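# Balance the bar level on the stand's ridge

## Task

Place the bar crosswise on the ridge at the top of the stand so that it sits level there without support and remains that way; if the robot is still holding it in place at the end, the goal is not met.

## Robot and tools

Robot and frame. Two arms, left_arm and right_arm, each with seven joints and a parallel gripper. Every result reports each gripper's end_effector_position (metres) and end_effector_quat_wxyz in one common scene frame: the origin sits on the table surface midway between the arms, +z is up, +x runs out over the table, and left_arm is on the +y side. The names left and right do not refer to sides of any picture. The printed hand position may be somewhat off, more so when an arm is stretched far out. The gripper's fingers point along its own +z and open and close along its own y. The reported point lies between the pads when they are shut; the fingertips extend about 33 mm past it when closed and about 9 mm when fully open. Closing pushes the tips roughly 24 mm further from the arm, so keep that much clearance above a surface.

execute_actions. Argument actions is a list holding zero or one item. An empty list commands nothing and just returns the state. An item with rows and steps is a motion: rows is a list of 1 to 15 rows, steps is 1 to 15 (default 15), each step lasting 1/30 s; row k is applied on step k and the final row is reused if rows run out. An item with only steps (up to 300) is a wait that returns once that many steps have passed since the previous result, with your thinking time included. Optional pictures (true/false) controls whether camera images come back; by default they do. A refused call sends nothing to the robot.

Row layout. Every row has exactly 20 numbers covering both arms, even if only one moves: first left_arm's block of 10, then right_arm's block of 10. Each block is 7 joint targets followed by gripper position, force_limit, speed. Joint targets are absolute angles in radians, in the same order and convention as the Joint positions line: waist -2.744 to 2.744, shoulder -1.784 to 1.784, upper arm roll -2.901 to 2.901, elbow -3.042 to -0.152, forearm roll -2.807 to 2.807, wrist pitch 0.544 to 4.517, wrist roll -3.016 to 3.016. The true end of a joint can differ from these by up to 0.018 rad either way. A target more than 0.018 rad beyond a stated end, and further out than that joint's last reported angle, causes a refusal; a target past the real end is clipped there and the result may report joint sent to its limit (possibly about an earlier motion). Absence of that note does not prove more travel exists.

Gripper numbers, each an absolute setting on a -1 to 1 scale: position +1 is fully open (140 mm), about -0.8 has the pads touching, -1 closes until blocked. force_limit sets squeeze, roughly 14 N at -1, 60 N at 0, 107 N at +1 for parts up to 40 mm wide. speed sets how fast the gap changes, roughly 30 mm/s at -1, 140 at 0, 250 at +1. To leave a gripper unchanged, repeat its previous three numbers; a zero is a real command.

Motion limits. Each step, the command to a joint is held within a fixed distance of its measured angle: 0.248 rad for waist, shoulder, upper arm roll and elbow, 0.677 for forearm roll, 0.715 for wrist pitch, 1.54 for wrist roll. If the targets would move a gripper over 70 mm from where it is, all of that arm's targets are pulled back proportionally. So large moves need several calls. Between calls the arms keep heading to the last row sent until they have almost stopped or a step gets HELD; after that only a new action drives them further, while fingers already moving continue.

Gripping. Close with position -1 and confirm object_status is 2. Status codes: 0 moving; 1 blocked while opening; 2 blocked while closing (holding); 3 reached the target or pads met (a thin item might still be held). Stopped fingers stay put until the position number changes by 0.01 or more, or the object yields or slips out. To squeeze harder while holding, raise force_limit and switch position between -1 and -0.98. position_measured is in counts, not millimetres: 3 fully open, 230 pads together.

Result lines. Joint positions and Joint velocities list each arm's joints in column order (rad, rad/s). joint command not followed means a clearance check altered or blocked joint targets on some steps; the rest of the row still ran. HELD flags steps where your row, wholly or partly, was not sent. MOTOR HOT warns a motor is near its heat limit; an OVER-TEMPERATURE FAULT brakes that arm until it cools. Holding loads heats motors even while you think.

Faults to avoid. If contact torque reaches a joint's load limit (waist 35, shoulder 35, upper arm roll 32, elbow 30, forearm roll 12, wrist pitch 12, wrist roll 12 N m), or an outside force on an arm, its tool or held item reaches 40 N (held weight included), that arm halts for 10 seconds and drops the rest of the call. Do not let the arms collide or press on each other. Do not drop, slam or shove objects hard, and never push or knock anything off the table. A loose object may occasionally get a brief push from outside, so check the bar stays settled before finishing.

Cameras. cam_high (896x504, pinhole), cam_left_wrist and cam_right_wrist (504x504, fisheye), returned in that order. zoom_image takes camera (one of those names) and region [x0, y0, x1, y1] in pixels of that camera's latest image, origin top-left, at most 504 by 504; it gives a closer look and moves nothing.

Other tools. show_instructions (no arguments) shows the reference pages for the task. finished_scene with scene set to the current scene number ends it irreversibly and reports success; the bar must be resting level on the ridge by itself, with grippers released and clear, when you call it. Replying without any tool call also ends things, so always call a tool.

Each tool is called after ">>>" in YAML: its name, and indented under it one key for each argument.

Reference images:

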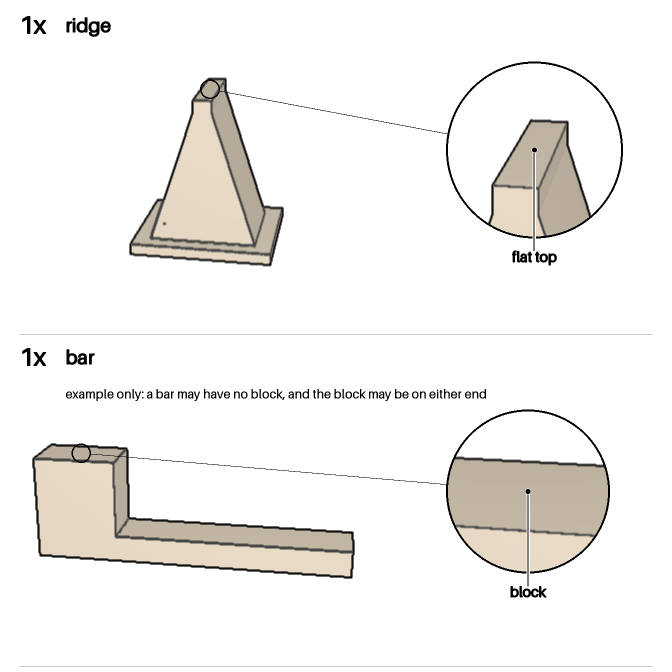

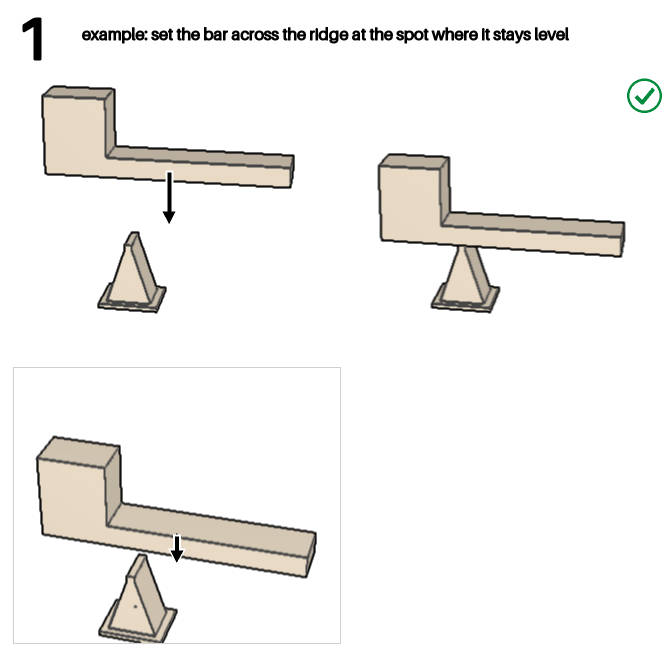

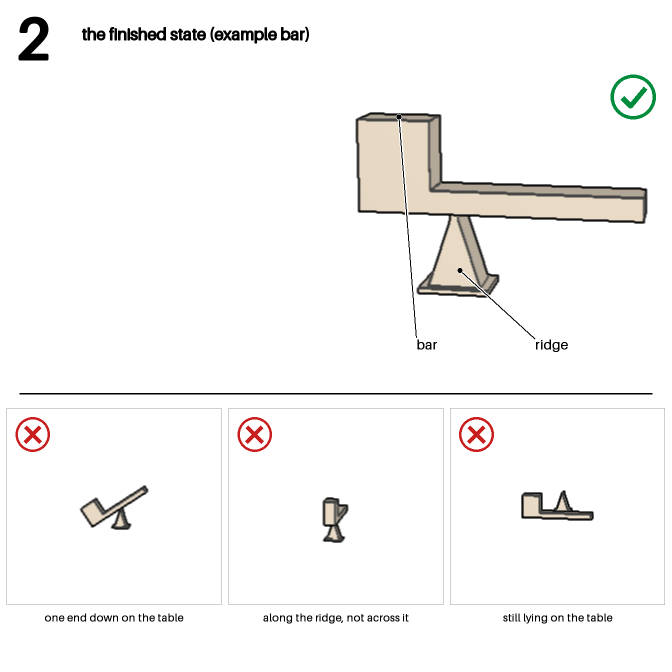

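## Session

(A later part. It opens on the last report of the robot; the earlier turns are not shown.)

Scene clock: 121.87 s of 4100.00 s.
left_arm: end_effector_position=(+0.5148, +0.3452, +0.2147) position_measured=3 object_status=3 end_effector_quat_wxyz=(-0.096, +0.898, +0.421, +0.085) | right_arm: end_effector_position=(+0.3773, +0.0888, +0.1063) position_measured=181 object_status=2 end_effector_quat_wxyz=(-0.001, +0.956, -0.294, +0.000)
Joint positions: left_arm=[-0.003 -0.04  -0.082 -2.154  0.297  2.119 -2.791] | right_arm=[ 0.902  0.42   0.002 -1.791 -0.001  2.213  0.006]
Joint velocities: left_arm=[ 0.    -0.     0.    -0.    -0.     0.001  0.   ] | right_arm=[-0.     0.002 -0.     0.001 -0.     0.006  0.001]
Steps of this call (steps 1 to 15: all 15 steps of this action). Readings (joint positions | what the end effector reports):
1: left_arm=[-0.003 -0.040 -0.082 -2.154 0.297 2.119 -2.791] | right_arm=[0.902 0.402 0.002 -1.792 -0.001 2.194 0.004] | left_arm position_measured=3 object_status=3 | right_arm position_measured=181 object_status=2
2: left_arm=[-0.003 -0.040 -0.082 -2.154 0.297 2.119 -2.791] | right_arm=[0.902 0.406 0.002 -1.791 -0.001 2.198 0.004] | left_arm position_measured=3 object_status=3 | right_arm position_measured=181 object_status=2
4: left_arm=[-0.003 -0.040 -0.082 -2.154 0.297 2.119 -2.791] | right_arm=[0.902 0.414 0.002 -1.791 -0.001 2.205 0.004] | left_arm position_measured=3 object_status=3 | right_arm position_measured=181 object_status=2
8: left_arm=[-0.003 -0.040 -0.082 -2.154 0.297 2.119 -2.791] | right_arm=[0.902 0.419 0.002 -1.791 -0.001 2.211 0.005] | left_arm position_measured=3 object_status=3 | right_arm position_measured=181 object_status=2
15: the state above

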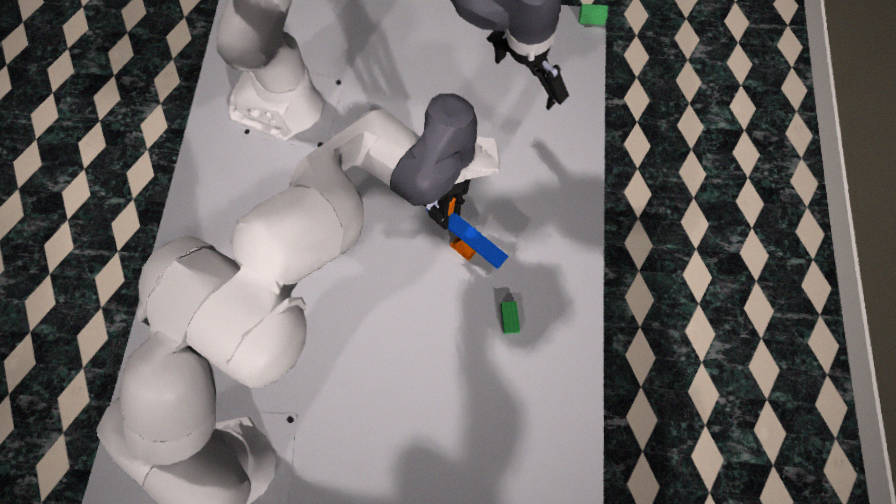

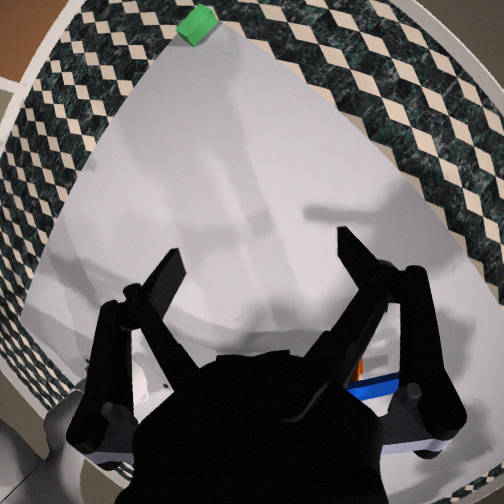

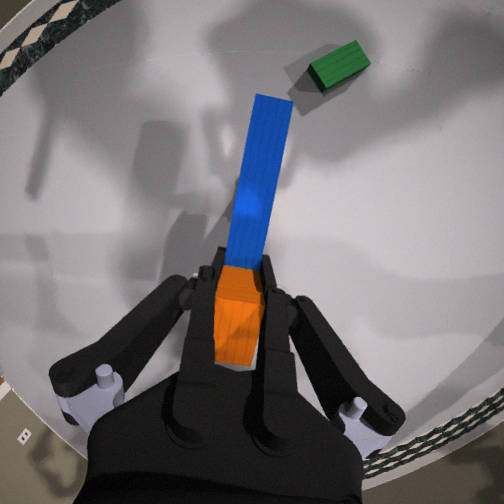

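>>> execute_actions:
  actions:
    - {"rows":[[-0.003,-0.04,-0.082,-2.154,0.297,2.119,-2.791,1,0,0,0.9,0.432,0,-1.793,0,2.223,0.01,-1,-1,-0.5]]}
  pictures: false

>>> execute_actions:
  actions:
    - {"rows":[[-0.003,-0.04,-0.082,-2.154,0.297,2.119,-2.791,1,0,0,0.9,0.405,0,-1.793,0,2.2,0.01,-1,-1,-0.5]],"steps":10}
  pictures: false

>>> execute_actions:
  actions:
    - {"rows":[[-0.003,-0.04,-0.082,-2.154,0.297,2.119,-2.791,1,0,0,0.845,0.405,0,-1.793,0,2.2,-0.05,-1,-1,-0.5]]}
  pictures: false

>>> execute_actions:
  actions:
    - {"rows":[[-0.003,-0.04,-0.082,-2.154,0.297,2.119,-2.791,1,0,0,0.845,0.42,0,-1.793,0,2.216,-0.05,-1,-1,-0.5]]}
  pictures: false

>>> execute_actions:
  actions:
    - {"rows":[[-0.003,-0.04,-0.082,-2.154,0.297,2.119,-2.791,1,0,0,0.845,0.429,0,-1.793,0,2.223,-0.05,-1,-1,-0.5]]}

>>> execute_actions:
  actions:
    - {"rows":[[-0.003,-0.04,-0.082,-2.154,0.297,2.119,-2.791,1,0,0,0.845,0.429,0,-1.793,0,2.223,-0.05,-0.4,-1,-1]],"steps":6}
  pictures: false

>>> execute_actions:
  actions:
    - {"rows":[[-0.003,-0.04,-0.082,-2.154,0.297,2.119,-2.791,1,0,0,0.845,0.429,0,-1.793,0,2.223,-0.05,-1,-1,-0.5]]}

Scene clock: 132.67 s of 4100.00 s.
left_arm: end_effector_position=(+0.5148, +0.3452, +0.2147) position_measured=3 object_status=3 end_effector_quat_wxyz=(-0.096, +0.898, +0.421, +0.085) | right_arm: end_effector_position=(+0.3779, +0.0896, +0.1039) position_measured=181 object_status=2 end_effector_quat_wxyz=(-0.002, +0.956, -0.295, +0.000)
Joint positions: left_arm=[-0.003 -0.04  -0.082 -2.154  0.297  2.119 -2.791] | right_arm=[ 0.902  0.424  0.002 -1.791 -0.001  2.22   0.008]
Joint velocities: left_arm=[-0.001 -0.002  0.001 -0.    -0.     0.001 -0.   ] | right_arm=[ 0.    -0.     0.001 -0.001  0.     0.     0.001]
Steps of this call (steps 1 to 15: the robot went on to your last target; steps 16 to 90: nothing new was sent; then 7.30 s passed at rest; steps 91 to 105: all 15 steps of this action). Readings (joint positions | what the end effector reports):
91: left_arm=[-0.003 -0.040 -0.082 -2.154 0.297 2.119 -2.791] | right_arm=[0.902 0.420 0.002 -1.791 -0.001 2.215 0.007] | left_arm position_measured=3 object_status=3 | right_arm position_measured=181 object_status=2
92: left_arm=[-0.003 -0.040 -0.082 -2.154 0.297 2.119 -2.791] | right_arm=[0.902 0.421 0.002 -1.791 -0.001 2.216 0.007] | left_arm position_measured=3 object_status=3 | right_arm position_measured=181 object_status=2
94: left_arm=[-0.003 -0.040 -0.082 -2.154 0.297 2.119 -2.791] | right_arm=[0.902 0.423 0.002 -1.791 -0.001 2.218 0.007] | left_arm position_measured=3 object_status=3 | right_arm position_measured=181 object_status=2
98: left_arm=[-0.003 -0.040 -0.082 -2.154 0.297 2.119 -2.791] | right_arm=[0.902 0.424 0.002 -1.791 -0.001 2.220 0.008] | left_arm position_measured=3 object_status=3 | right_arm position_measured=181 object_status=2
105: the state above

Scene clock: 133.00 s of 4100.00 s.
left_arm: end_effector_position=(+0.5148, +0.3452, +0.2147) position_measured=3 object_status=3 end_effector_quat_wxyz=(-0.096, +0.898, +0.421, +0.085) | right_arm: end_effector_position=(+0.3770, +0.0882, +0.1129) position_measured=181 object_status=2 end_effector_quat_wxyz=(-0.002, +0.956, -0.295, +0.001)
Joint positions: left_arm=[-0.003 -0.04  -0.082 -2.154  0.297  2.119 -2.791] | right_arm=[ 0.902  0.407  0.002 -1.793 -0.001  2.205  0.008]
Joint velocities: left_arm=[-0.     0.001  0.    -0.001  0.     0.001  0.   ] | right_arm=[-0.001 -0.001 -0.     0.    -0.001 -0.017 -0.   ]
Steps of this call (steps 1 to 10: all 10 steps of this action). Readings (joint positions | what the end effector reports):
1: left_arm=[-0.003 -0.040 -0.082 -2.154 0.297 2.119 -2.791] | right_arm=[0.902 0.423 0.002 -1.792 -0.001 2.217 0.008] | left_arm position_measured=3 object_status=3 | right_arm position_measured=181 object_status=2
2: left_arm=[-0.003 -0.040 -0.082 -2.154 0.297 2.119 -2.791] | right_arm=[0.902 0.419 0.002 -1.793 -0.001 2.214 0.008] | left_arm position_measured=3 object_status=3 | right_arm position_measured=181 object_status=2
4: left_arm=[-0.003 -0.040 -0.082 -2.154 0.297 2.119 -2.791] | right_arm=[0.902 0.412 0.002 -1.793 -0.001 2.210 0.008] | left_arm position_measured=3 object_status=3 | right_arm position_measured=181 object_status=2
8: left_arm=[-0.003 -0.040 -0.082 -2.154 0.297 2.119 -2.791] | right_arm=[0.902 0.407 0.002 -1.793 -0.001 2.206 0.008] | left_arm position_measured=3 object_status=3 | right_arm position_measured=181 object_status=2
10: the state above

Scene clock: 133.50 s of 4100.00 s.
left_arm: end_effector_position=(+0.5148, +0.3452, +0.2147) position_measured=3 object_status=3 end_effector_quat_wxyz=(-0.096, +0.898, +0.421, +0.085) | right_arm: end_effector_position=(+0.4105, +0.0631, +0.1127) position_measured=181 object_status=2 end_effector_quat_wxyz=(-0.001, +0.952, -0.305, +0.001)
Joint positions: left_arm=[-0.003 -0.04  -0.082 -2.154  0.297  2.119 -2.791] | right_arm=[ 0.843  0.407 -0.003 -1.793 -0.001  2.202 -0.035]
Joint velocities: left_arm=[-0.    -0.001 -0.001  0.001 -0.001 -0.     0.   ] | right_arm=[ 0.002  0.001  0.002  0.     0.    -0.003 -0.036]
Steps of this call (steps 1 to 15: all 15 steps of this action). Readings (joint positions | what the end effector reports):
1: left_arm=[-0.003 -0.040 -0.082 -2.154 0.297 2.119 -2.791] | right_arm=[0.896 0.407 0.007 -1.793 -0.001 2.204 0.003] | left_arm position_measured=3 object_status=3 | right_arm position_measured=181 object_status=2
2: left_arm=[-0.003 -0.040 -0.082 -2.154 0.297 2.119 -2.791] | right_arm=[0.886 0.407 0.009 -1.793 -0.001 2.204 -0.002] | left_arm position_measured=3 object_status=3 | right_arm position_measured=181 object_status=2
4: left_arm=[-0.003 -0.040 -0.082 -2.154 0.297 2.119 -2.791] | right_arm=[0.865 0.407 0.006 -1.793 -0.001 2.203 -0.011] | left_arm position_measured=3 object_status=3 | right_arm position_measured=181 object_status=2
8: left_arm=[-0.003 -0.040 -0.082 -2.154 0.297 2.119 -2.791] | right_arm=[0.844 0.407 -0.003 -1.793 -0.001 2.202 -0.023] | left_arm position_measured=3 object_status=3 | right_arm position_measured=181 object_status=2
15: the state above

Scene clock: 134.00 s of 4100.00 s.
left_arm: end_effector_position=(+0.5148, +0.3452, +0.2147) position_measured=3 object_status=3 end_effector_quat_wxyz=(-0.096, +0.898, +0.421, +0.085) | right_arm: end_effector_position=(+0.4105, +0.0632, +0.1050) position_measured=181 object_status=2 end_effector_quat_wxyz=(+0.001, +0.954, -0.301, +0.000)
Joint positions: left_arm=[-0.003 -0.04  -0.082 -2.154  0.297  2.119 -2.791] | right_arm=[ 0.843  0.421 -0.003 -1.793 -0.001  2.212 -0.044]
Joint velocities: left_arm=[ 0.001 -0.001 -0.    -0.     0.001  0.001 -0.002] | right_arm=[-0.002 -0.001 -0.    -0.     0.     0.003 -0.006]
Steps of this call (steps 1 to 15: all 15 steps of this action). Readings (joint positions | what the end effector reports):
1: left_arm=[-0.003 -0.040 -0.082 -2.154 0.297 2.119 -2.791] | right_arm=[0.843 0.408 -0.003 -1.793 -0.001 2.204 -0.036] | left_arm position_measured=3 object_status=3 | right_arm position_measured=181 object_status=2
2: left_arm=[-0.003 -0.040 -0.082 -2.154 0.297 2.119 -2.791] | right_arm=[0.843 0.411 -0.003 -1.793 -0.001 2.206 -0.037] | left_arm position_measured=3 object_status=3 | right_arm position_measured=181 object_status=2
4: left_arm=[-0.003 -0.040 -0.082 -2.154 0.297 2.119 -2.791] | right_arm=[0.843 0.416 -0.003 -1.793 -0.001 2.208 -0.039] | left_arm position_measured=3 object_status=3 | right_arm position_measured=181 object_status=2
8: left_arm=[-0.003 -0.040 -0.082 -2.154 0.297 2.119 -2.791] | right_arm=[0.843 0.421 -0.003 -1.793 -0.001 2.210 -0.041] | left_arm position_measured=3 object_status=3 | right_arm position_measured=181 object_status=2
15: the state above

Scene clock: 134.50 s of 4100.00 s.
left_arm: end_effector_position=(+0.5148, +0.3452, +0.2147) position_measured=3 object_status=3 end_effector_quat_wxyz=(-0.096, +0.898, +0.421, +0.085) | right_arm: end_effector_position=(+0.4107, +0.0639, +0.1024) position_measured=181 object_status=2 end_effector_quat_wxyz=(+0.001, +0.954, -0.300, +0.001)
Joint positions: left_arm=[-0.003 -0.04  -0.082 -2.154  0.297  2.119 -2.791] | right_arm=[ 0.843  0.425 -0.002 -1.793 -0.001  2.217 -0.045]
Joint velocities: left_arm=[-0.001  0.001 -0.001  0.    -0.    -0.     0.   ] | right_arm=[-0.    -0.002 -0.     0.001  0.001  0.    -0.002]
Steps of this call (steps 1 to 15: all 15 steps of this action). Readings (joint positions | what the end effector reports):
1: left_arm=[-0.003 -0.040 -0.082 -2.154 0.297 2.119 -2.791] | right_arm=[0.843 0.421 -0.003 -1.793 -0.001 2.213 -0.044] | left_arm position_measured=3 object_status=3 | right_arm position_measured=181 object_status=2
2: left_arm=[-0.003 -0.040 -0.082 -2.154 0.297 2.119 -2.791] | right_arm=[0.843 0.423 -0.003 -1.793 -0.001 2.214 -0.044] | left_arm position_measured=3 object_status=3 | right_arm position_measured=181 object_status=2
4: left_arm=[-0.003 -0.040 -0.082 -2.154 0.297 2.119 -2.791] | right_arm=[0.843 0.425 -0.002 -1.793 -0.001 2.216 -0.044] | left_arm position_measured=3 object_status=3 | right_arm position_measured=181 object_status=2
8: left_arm=[-0.003 -0.040 -0.082 -2.154 0.297 2.119 -2.791] | right_arm=[0.843 0.425 -0.002 -1.793 -0.001 2.217 -0.045] | left_arm position_measured=3 object_status=3 | right_arm position_measured=181 object_status=2
15: the state above

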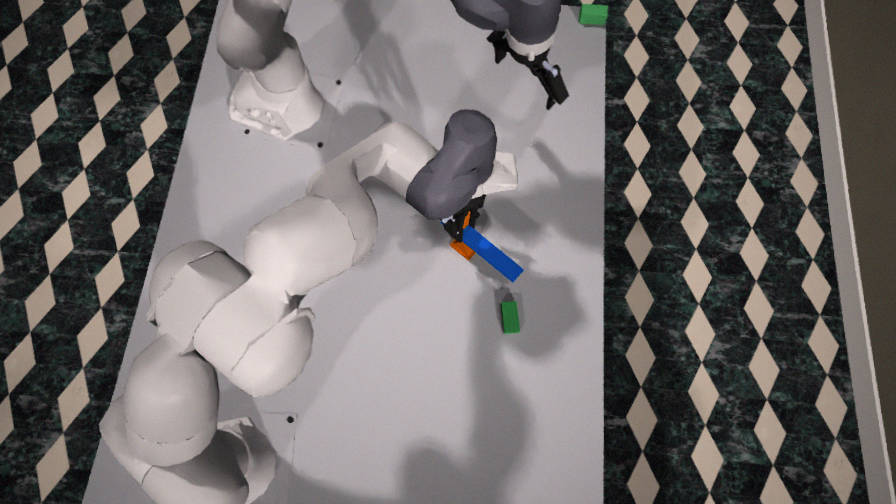

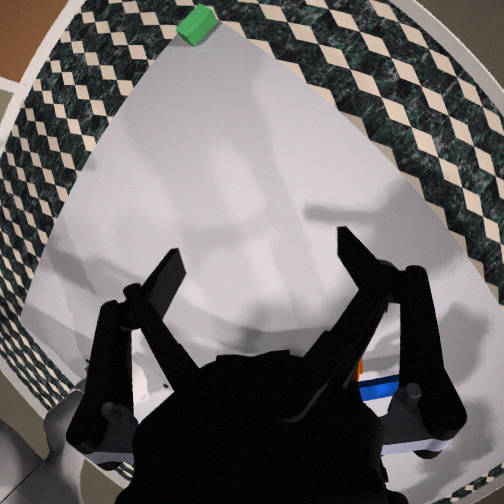

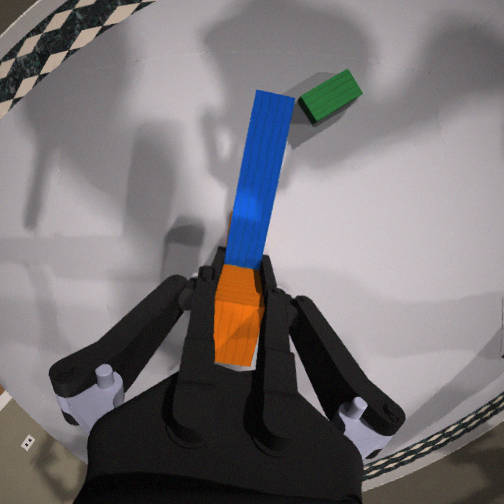

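Scene clock: 134.70 s of 4100.00 s.
left_arm: end_effector_position=(+0.5148, +0.3452, +0.2147) position_measured=3 object_status=3 end_effector_quat_wxyz=(-0.096, +0.898, +0.421, +0.085) | right_arm: end_effector_position=(+0.4108, +0.0641, +0.1015) position_measured=179 object_status=0 end_effector_quat_wxyz=(+0.001, +0.954, -0.300, +0.001)
Joint positions: left_arm=[-0.003 -0.04  -0.082 -2.154  0.297  2.119 -2.791] | right_arm=[ 0.843  0.427 -0.002 -1.793 -0.001  2.219 -0.045]
Joint velocities: left_arm=[ 0.     0.001 -0.     0.     0.001 -0.     0.002] | right_arm=[-0.     0.008  0.002 -0.    -0.001  0.007 -0.002]
Steps of this call (steps 1 to 6: all 6 steps of this action). Readings (joint positions | what the end effector reports):
1: left_arm=[-0.003 -0.040 -0.082 -2.154 0.297 2.119 -2.791] | right_arm=[0.843 0.425 -0.002 -1.793 -0.001 2.217 -0.045] | left_arm position_measured=3 object_status=3 | right_arm position_measured=181 object_status=0
2: left_arm=[-0.003 -0.040 -0.082 -2.154 0.297 2.119 -2.791] | right_arm=[0.843 0.426 -0.002 -1.793 -0.001 2.218 -0.045] | left_arm position_measured=3 object_status=3 | right_arm position_measured=181 object_status=0
4: left_arm=[-0.003 -0.040 -0.082 -2.154 0.297 2.119 -2.791] | right_arm=[0.843 0.426 -0.002 -1.793 -0.001 2.218 -0.045] | left_arm position_measured=3 object_status=3 | right_arm position_measured=179 object_status=0
6: the state above

Scene clock: 135.20 s of 4100.00 s.
left_arm: end_effector_position=(+0.5148, +0.3452, +0.2147) position_measured=3 object_status=3 end_effector_quat_wxyz=(-0.096, +0.898, +0.421, +0.085) | right_arm: end_effector_position=(+0.4109, +0.0641, +0.1014) position_measured=181 object_status=2 end_effector_quat_wxyz=(+0.001, +0.954, -0.300, +0.001)
Joint positions: left_arm=[-0.003 -0.04  -0.082 -2.154  0.297  2.119 -2.791] | right_arm=[ 0.843  0.427 -0.002 -1.793 -0.001  2.219 -0.045]
Joint velocities: left_arm=[-0.001 -0.     0.    -0.     0.    -0.001 -0.001] | right_arm=[ 0.001  0.001  0.    -0.001 -0.001  0.    -0.   ]
Steps of this call (steps 1 to 15: all 15 steps of this action). Readings (joint positions | what the end effector reports):
1: left_arm=[-0.003 -0.040 -0.082 -2.154 0.297 2.119 -2.791] | right_arm=[0.843 0.427 -0.002 -1.793 -0.001 2.219 -0.045] | left_arm position_measured=3 object_status=3 | right_arm position_measured=179 object_status=0
2: left_arm=[-0.003 -0.040 -0.082 -2.154 0.297 2.119 -2.791] | right_arm=[0.843 0.427 -0.002 -1.793 -0.001 2.219 -0.045] | left_arm position_measured=3 object_status=3 | right_arm position_measured=181 object_status=0
4: left_arm=[-0.003 -0.040 -0.082 -2.154 0.297 2.119 -2.791] | right_arm=[0.843 0.427 -0.002 -1.793 -0.001 2.219 -0.045] | left_arm position_measured=3 object_status=3 | right_arm position_measured=181 object_status=0
8: left_arm=[-0.003 -0.040 -0.082 -2.154 0.297 2.119 -2.791] | right_arm=[0.843 0.427 -0.002 -1.793 -0.001 2.219 -0.045] | left_arm position_measured=3 object_status=3 | right_arm position_measured=181 object_status=0
15: the state above

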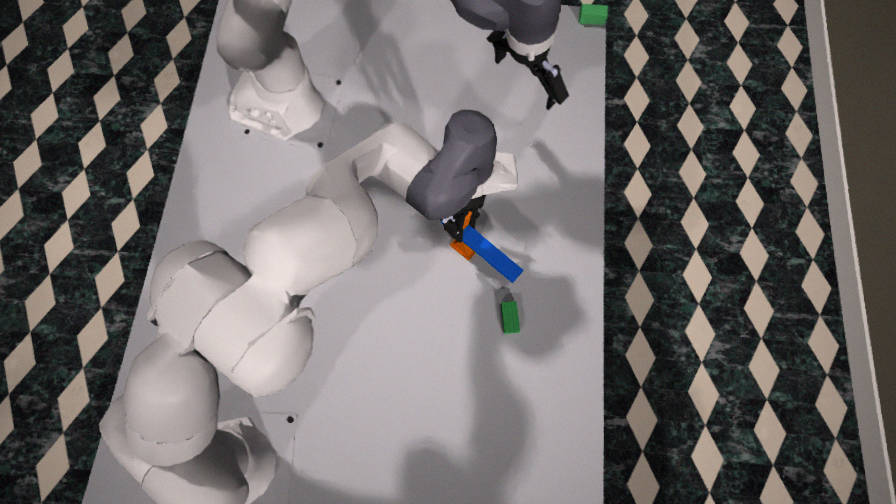

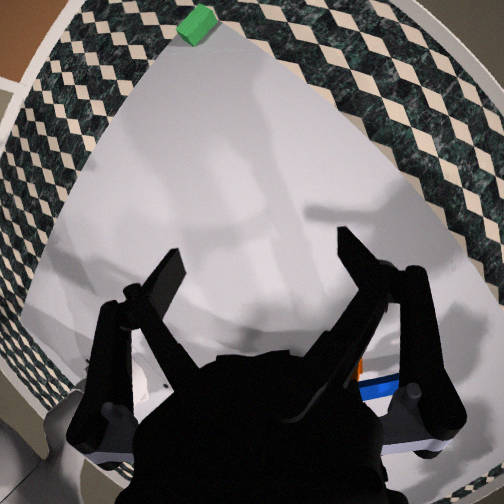

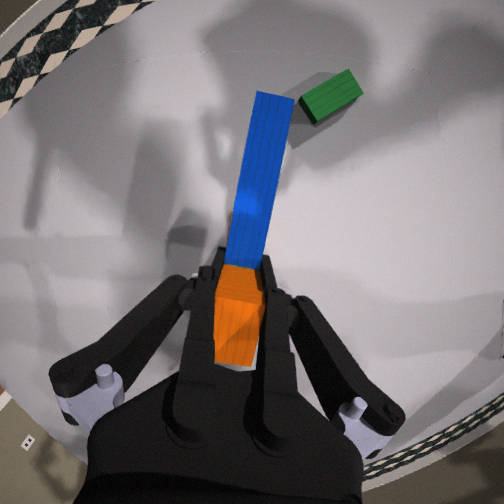

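>>> execute_actions:
  actions:
    - {"rows":[[-0.003,-0.04,-0.082,-2.154,0.297,2.119,-2.791,1,0,0,0.845,0.415,0,-1.793,0,2.215,-0.05,-1,-1,-0.5]],"steps":10}
  pictures: false

>>> execute_actions:
  actions:
    - {"rows":[[-0.003,-0.04,-0.082,-2.154,0.297,2.119,-2.791,1,0,0,0.853,0.415,0,-1.793,0,2.215,-0.05,-1,-1,-0.5]],"steps":12}
  pictures: false

>>> execute_actions:
  actions:
    - {"rows":[[-0.003,-0.04,-0.082,-2.154,0.297,2.119,-2.791,1,0,0,0.853,0.431,0,-1.793,0,2.223,-0.05,-1,-1,-0.5]]}
  pictures: false

>>> execute_actions:
  actions:
    - {"rows":[[-0.003,-0.04,-0.082,-2.154,0.297,2.119,-2.791,1,0,0,0.853,0.429,0,-1.793,0,2.223,-0.05,-0.4,-1,-1]],"steps":9}
  pictures: false

>>> execute_actions:
  actions:
    - {"rows":[[-0.003,-0.04,-0.082,-2.154,0.297,2.119,-2.791,1,0,0,0.853,0.429,0,-1.793,0,2.223,-0.05,-1,-1,-0.5]]}

Scene clock: 142.17 s of 4100.00 s.
left_arm: end_effector_position=(+0.5148, +0.3452, +0.2147) position_measured=3 object_status=3 end_effector_quat_wxyz=(-0.096, +0.898, +0.421, +0.085) | right_arm: end_effector_position=(+0.4117, +0.0652, +0.1072) position_measured=181 object_status=2 end_effector_quat_wxyz=(-0.003, +0.954, -0.299, +0.002)
Joint positions: left_arm=[-0.003 -0.04  -0.082 -2.154  0.297  2.119 -2.791] | right_arm=[ 0.843  0.418 -0.002 -1.793 -0.001  2.217 -0.046]
Joint velocities: left_arm=[ 0.    -0.001 -0.001  0.    -0.001  0.    -0.   ] | right_arm=[-0.001  0.     0.    -0.     0.001 -0.004 -0.003]
Steps of this call (steps 1 to 15: the robot went on to your last target; steps 16 to 90: nothing new was sent; then 3.63 s passed at rest; steps 91 to 100: all 10 steps of this action). Readings (joint positions | what the end effector reports):
91: left_arm=[-0.003 -0.040 -0.082 -2.154 0.297 2.119 -2.791] | right_arm=[0.843 0.426 -0.002 -1.793 -0.001 2.219 -0.045] | left_arm position_measured=3 object_status=3 | right_arm position_measured=181 object_status=2
92: left_arm=[-0.003 -0.040 -0.082 -2.154 0.297 2.119 -2.791] | right_arm=[0.843 0.425 -0.002 -1.793 -0.001 2.218 -0.046] | left_arm position_measured=3 object_status=3 | right_arm position_measured=181 object_status=2
94: left_arm=[-0.003 -0.040 -0.082 -2.154 0.297 2.119 -2.791] | right_arm=[0.843 0.421 -0.002 -1.793 -0.001 2.218 -0.046] | left_arm position_measured=3 object_status=3 | right_arm position_measured=181 object_status=2
98: left_arm=[-0.003 -0.040 -0.082 -2.154 0.297 2.119 -2.791] | right_arm=[0.843 0.418 -0.002 -1.793 -0.001 2.218 -0.046] | left_arm position_measured=3 object_status=3 | right_arm position_measured=181 object_status=2
100: the state above

Scene clock: 142.57 s of 4100.00 s.
left_arm: end_effector_position=(+0.5148, +0.3452, +0.2147) position_measured=3 object_status=3 end_effector_quat_wxyz=(-0.096, +0.898, +0.421, +0.085) | right_arm: end_effector_position=(+0.4073, +0.0683, +0.1071) position_measured=181 object_status=2 end_effector_quat_wxyz=(-0.003, +0.955, -0.296, +0.002)
Joint positions: left_arm=[-0.003 -0.04  -0.082 -2.154  0.297  2.119 -2.791] | right_arm=[ 0.851  0.418 -0.002 -1.793 -0.001  2.217 -0.046]
Joint velocities: left_arm=[-0.001 -0.     0.     0.     0.001 -0.     0.   ] | right_arm=[-0.001  0.001 -0.001  0.001  0.002  0.001 -0.001]
Steps of this call (steps 1 to 12: all 12 steps of this action). Readings (joint positions | what the end effector reports):
1: left_arm=[-0.003 -0.040 -0.082 -2.154 0.297 2.119 -2.791] | right_arm=[0.844 0.418 -0.002 -1.793 -0.001 2.217 -0.046] | left_arm position_measured=3 object_status=3 | right_arm position_measured=181 object_status=2
2: left_arm=[-0.003 -0.040 -0.082 -2.154 0.297 2.119 -2.791] | right_arm=[0.845 0.418 -0.002 -1.793 -0.001 2.217 -0.046] | left_arm position_measured=3 object_status=3 | right_arm position_measured=181 object_status=2
4: left_arm=[-0.003 -0.040 -0.082 -2.154 0.297 2.119 -2.791] | right_arm=[0.848 0.418 -0.002 -1.793 -0.001 2.217 -0.046] | left_arm position_measured=3 object_status=3 | right_arm position_measured=181 object_status=2
8: left_arm=[-0.003 -0.040 -0.082 -2.154 0.297 2.119 -2.791] | right_arm=[0.851 0.418 -0.002 -1.793 -0.001 2.217 -0.046] | left_arm position_measured=3 object_status=3 | right_arm position_measured=181 object_status=2
12: the state above

Scene clock: 143.07 s of 4100.00 s.
left_arm: end_effector_position=(+0.5148, +0.3452, +0.2147) position_measured=3 object_status=3 end_effector_quat_wxyz=(-0.096, +0.898, +0.421, +0.085) | right_arm: end_effector_position=(+0.4061, +0.0677, +0.1012) position_measured=181 object_status=2 end_effector_quat_wxyz=(+0.001, +0.955, -0.295, +0.000)
Joint positions: left_arm=[-0.003 -0.04  -0.082 -2.154  0.297  2.119 -2.791] | right_arm=[ 0.851  0.428 -0.001 -1.793 -0.001  2.22  -0.046]
Joint velocities: left_arm=[ 0.    -0.001  0.    -0.     0.    -0.     0.001] | right_arm=[-0.001 -0.    -0.001 -0.001  0.    -0.    -0.001]
Steps of this call (steps 1 to 15: all 15 steps of this action). Readings (joint positions | what the end effector reports):
1: left_arm=[-0.003 -0.040 -0.082 -2.154 0.297 2.119 -2.791] | right_arm=[0.851 0.419 -0.002 -1.793 -0.001 2.218 -0.046] | left_arm position_measured=3 object_status=3 | right_arm position_measured=181 object_status=2
2: left_arm=[-0.003 -0.040 -0.082 -2.154 0.297 2.119 -2.791] | right_arm=[0.851 0.421 -0.002 -1.793 -0.001 2.218 -0.046] | left_arm position_measured=3 object_status=3 | right_arm position_measured=181 object_status=2
4: left_arm=[-0.003 -0.040 -0.082 -2.154 0.297 2.119 -2.791] | right_arm=[0.851 0.427 -0.002 -1.793 -0.001 2.219 -0.046] | left_arm position_measured=3 object_status=3 | right_arm position_measured=181 object_status=2
8: left_arm=[-0.003 -0.040 -0.082 -2.154 0.297 2.119 -2.791] | right_arm=[0.851 0.428 -0.001 -1.793 -0.001 2.220 -0.046] | left_arm position_measured=3 object_status=3 | right_arm position_measured=181 object_status=2
15: the state above

Scene clock: 143.37 s of 4100.00 s.
left_arm: end_effector_position=(+0.5148, +0.3452, +0.2147) position_measured=3 object_status=3 end_effector_quat_wxyz=(-0.096, +0.898, +0.421, +0.085) | right_arm: end_effector_position=(+0.4062, +0.0678, +0.1012) position_measured=179 object_status=0 end_effector_quat_wxyz=(+0.000, +0.955, -0.295, +0.000)
Joint positions: left_arm=[-0.003 -0.04  -0.082 -2.154  0.297  2.119 -2.791] | right_arm=[ 0.851  0.428 -0.001 -1.793 -0.001  2.22  -0.046]
Joint velocities: left_arm=[-0.    -0.     0.     0.002  0.     0.001 -0.   ] | right_arm=[-0.    -0.002 -0.002 -0.001  0.     0.001 -0.001]
Steps of this call (steps 1 to 9: all 9 steps of this action). Readings (joint positions | what the end effector reports):
1: left_arm=[-0.003 -0.040 -0.082 -2.154 0.297 2.119 -2.791] | right_arm=[0.851 0.428 -0.001 -1.793 -0.001 2.220 -0.046] | left_arm position_measured=3 object_status=3 | right_arm position_measured=181 object_status=0
2: left_arm=[-0.003 -0.040 -0.082 -2.154 0.297 2.119 -2.791] | right_arm=[0.851 0.428 -0.001 -1.793 -0.001 2.220 -0.046] | left_arm position_measured=3 object_status=3 | right_arm position_measured=181 object_status=0
4: left_arm=[-0.003 -0.040 -0.082 -2.154 0.297 2.119 -2.791] | right_arm=[0.851 0.428 -0.001 -1.793 -0.001 2.220 -0.046] | left_arm position_measured=3 object_status=3 | right_arm position_measured=179 object_status=0
8: left_arm=[-0.003 -0.040 -0.082 -2.154 0.297 2.119 -2.791] | right_arm=[0.851 0.428 -0.001 -1.793 -0.001 2.220 -0.046] | left_arm position_measured=3 object_status=3 | right_arm position_measured=179 object_status=0
9: the state above

Scene clock: 143.87 s of 4100.00 s.
left_arm: end_effector_position=(+0.5148, +0.3452, +0.2147) position_measured=3 object_status=3 end_effector_quat_wxyz=(-0.096, +0.898, +0.421, +0.085) | right_arm: end_effector_position=(+0.4062, +0.0678, +0.1012) position_measured=181 object_status=2 end_effector_quat_wxyz=(+0.000, +0.955, -0.295, +0.000)
Joint positions: left_arm=[-0.003 -0.04  -0.082 -2.154  0.297  2.119 -2.791] | right_arm=[ 0.851  0.428 -0.001 -1.793 -0.001  2.22  -0.046]
Joint velocities: left_arm=[ 0.002  0.001 -0.001 -0.001 -0.     0.     0.   ] | right_arm=[ 0.001 -0.002 -0.    -0.    -0.     0.001 -0.   ]
Steps of this call (steps 1 to 15: all 15 steps of this action). Readings (joint positions | what the end effector reports):
1: left_arm=[-0.003 -0.040 -0.082 -2.154 0.297 2.119 -2.791] | right_arm=[0.851 0.428 -0.001 -1.793 -0.001 2.220 -0.046] | left_arm position_measured=3 object_status=3 | right_arm position_measured=179 object_status=0
2: left_arm=[-0.003 -0.040 -0.082 -2.154 0.297 2.119 -2.791] | right_arm=[0.851 0.428 -0.001 -1.793 -0.001 2.220 -0.046] | left_arm position_measured=3 object_status=3 | right_arm position_measured=181 object_status=0
4: left_arm=[-0.003 -0.040 -0.082 -2.154 0.297 2.119 -2.791] | right_arm=[0.851 0.428 -0.001 -1.793 -0.001 2.220 -0.046] | left_arm position_measured=3 object_status=3 | right_arm position_measured=181 object_status=0
8: left_arm=[-0.003 -0.040 -0.082 -2.154 0.297 2.119 -2.791] | right_arm=[0.851 0.428 -0.001 -1.793 -0.001 2.220 -0.046] | left_arm position_measured=3 object_status=3 | right_arm position_measured=181 object_status=0
15: the state above

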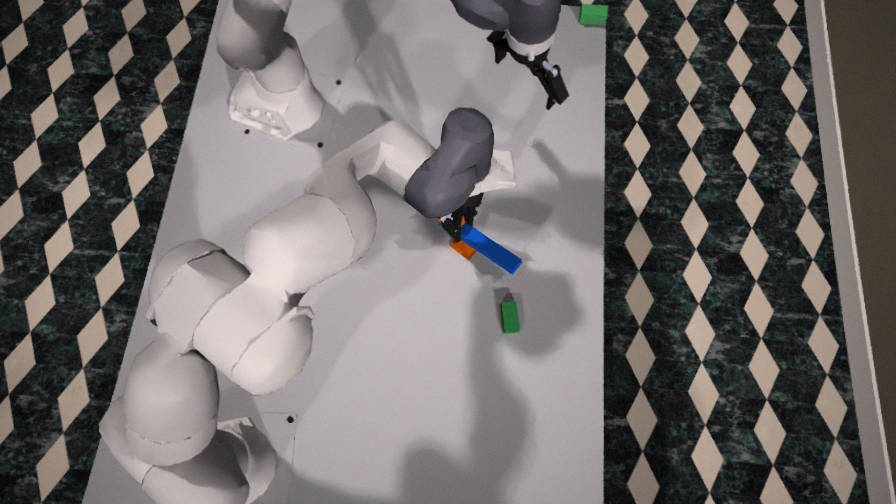

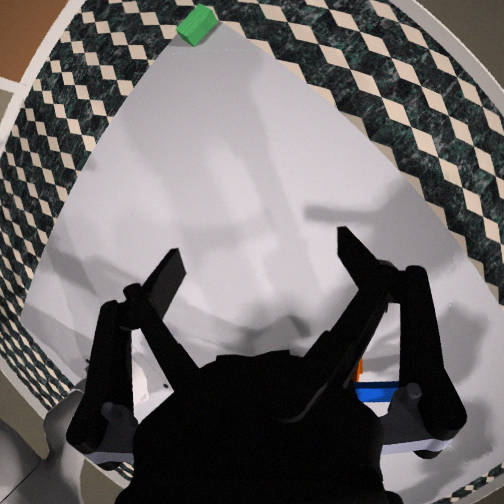

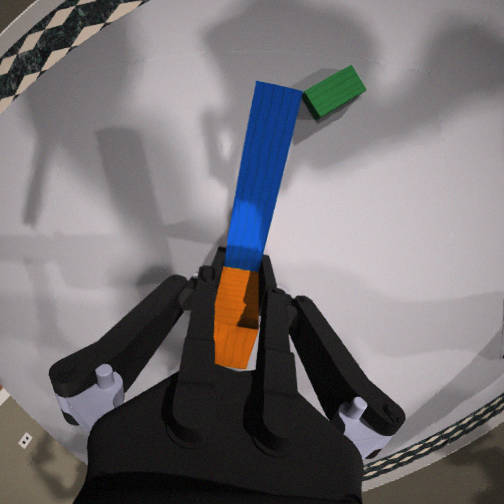

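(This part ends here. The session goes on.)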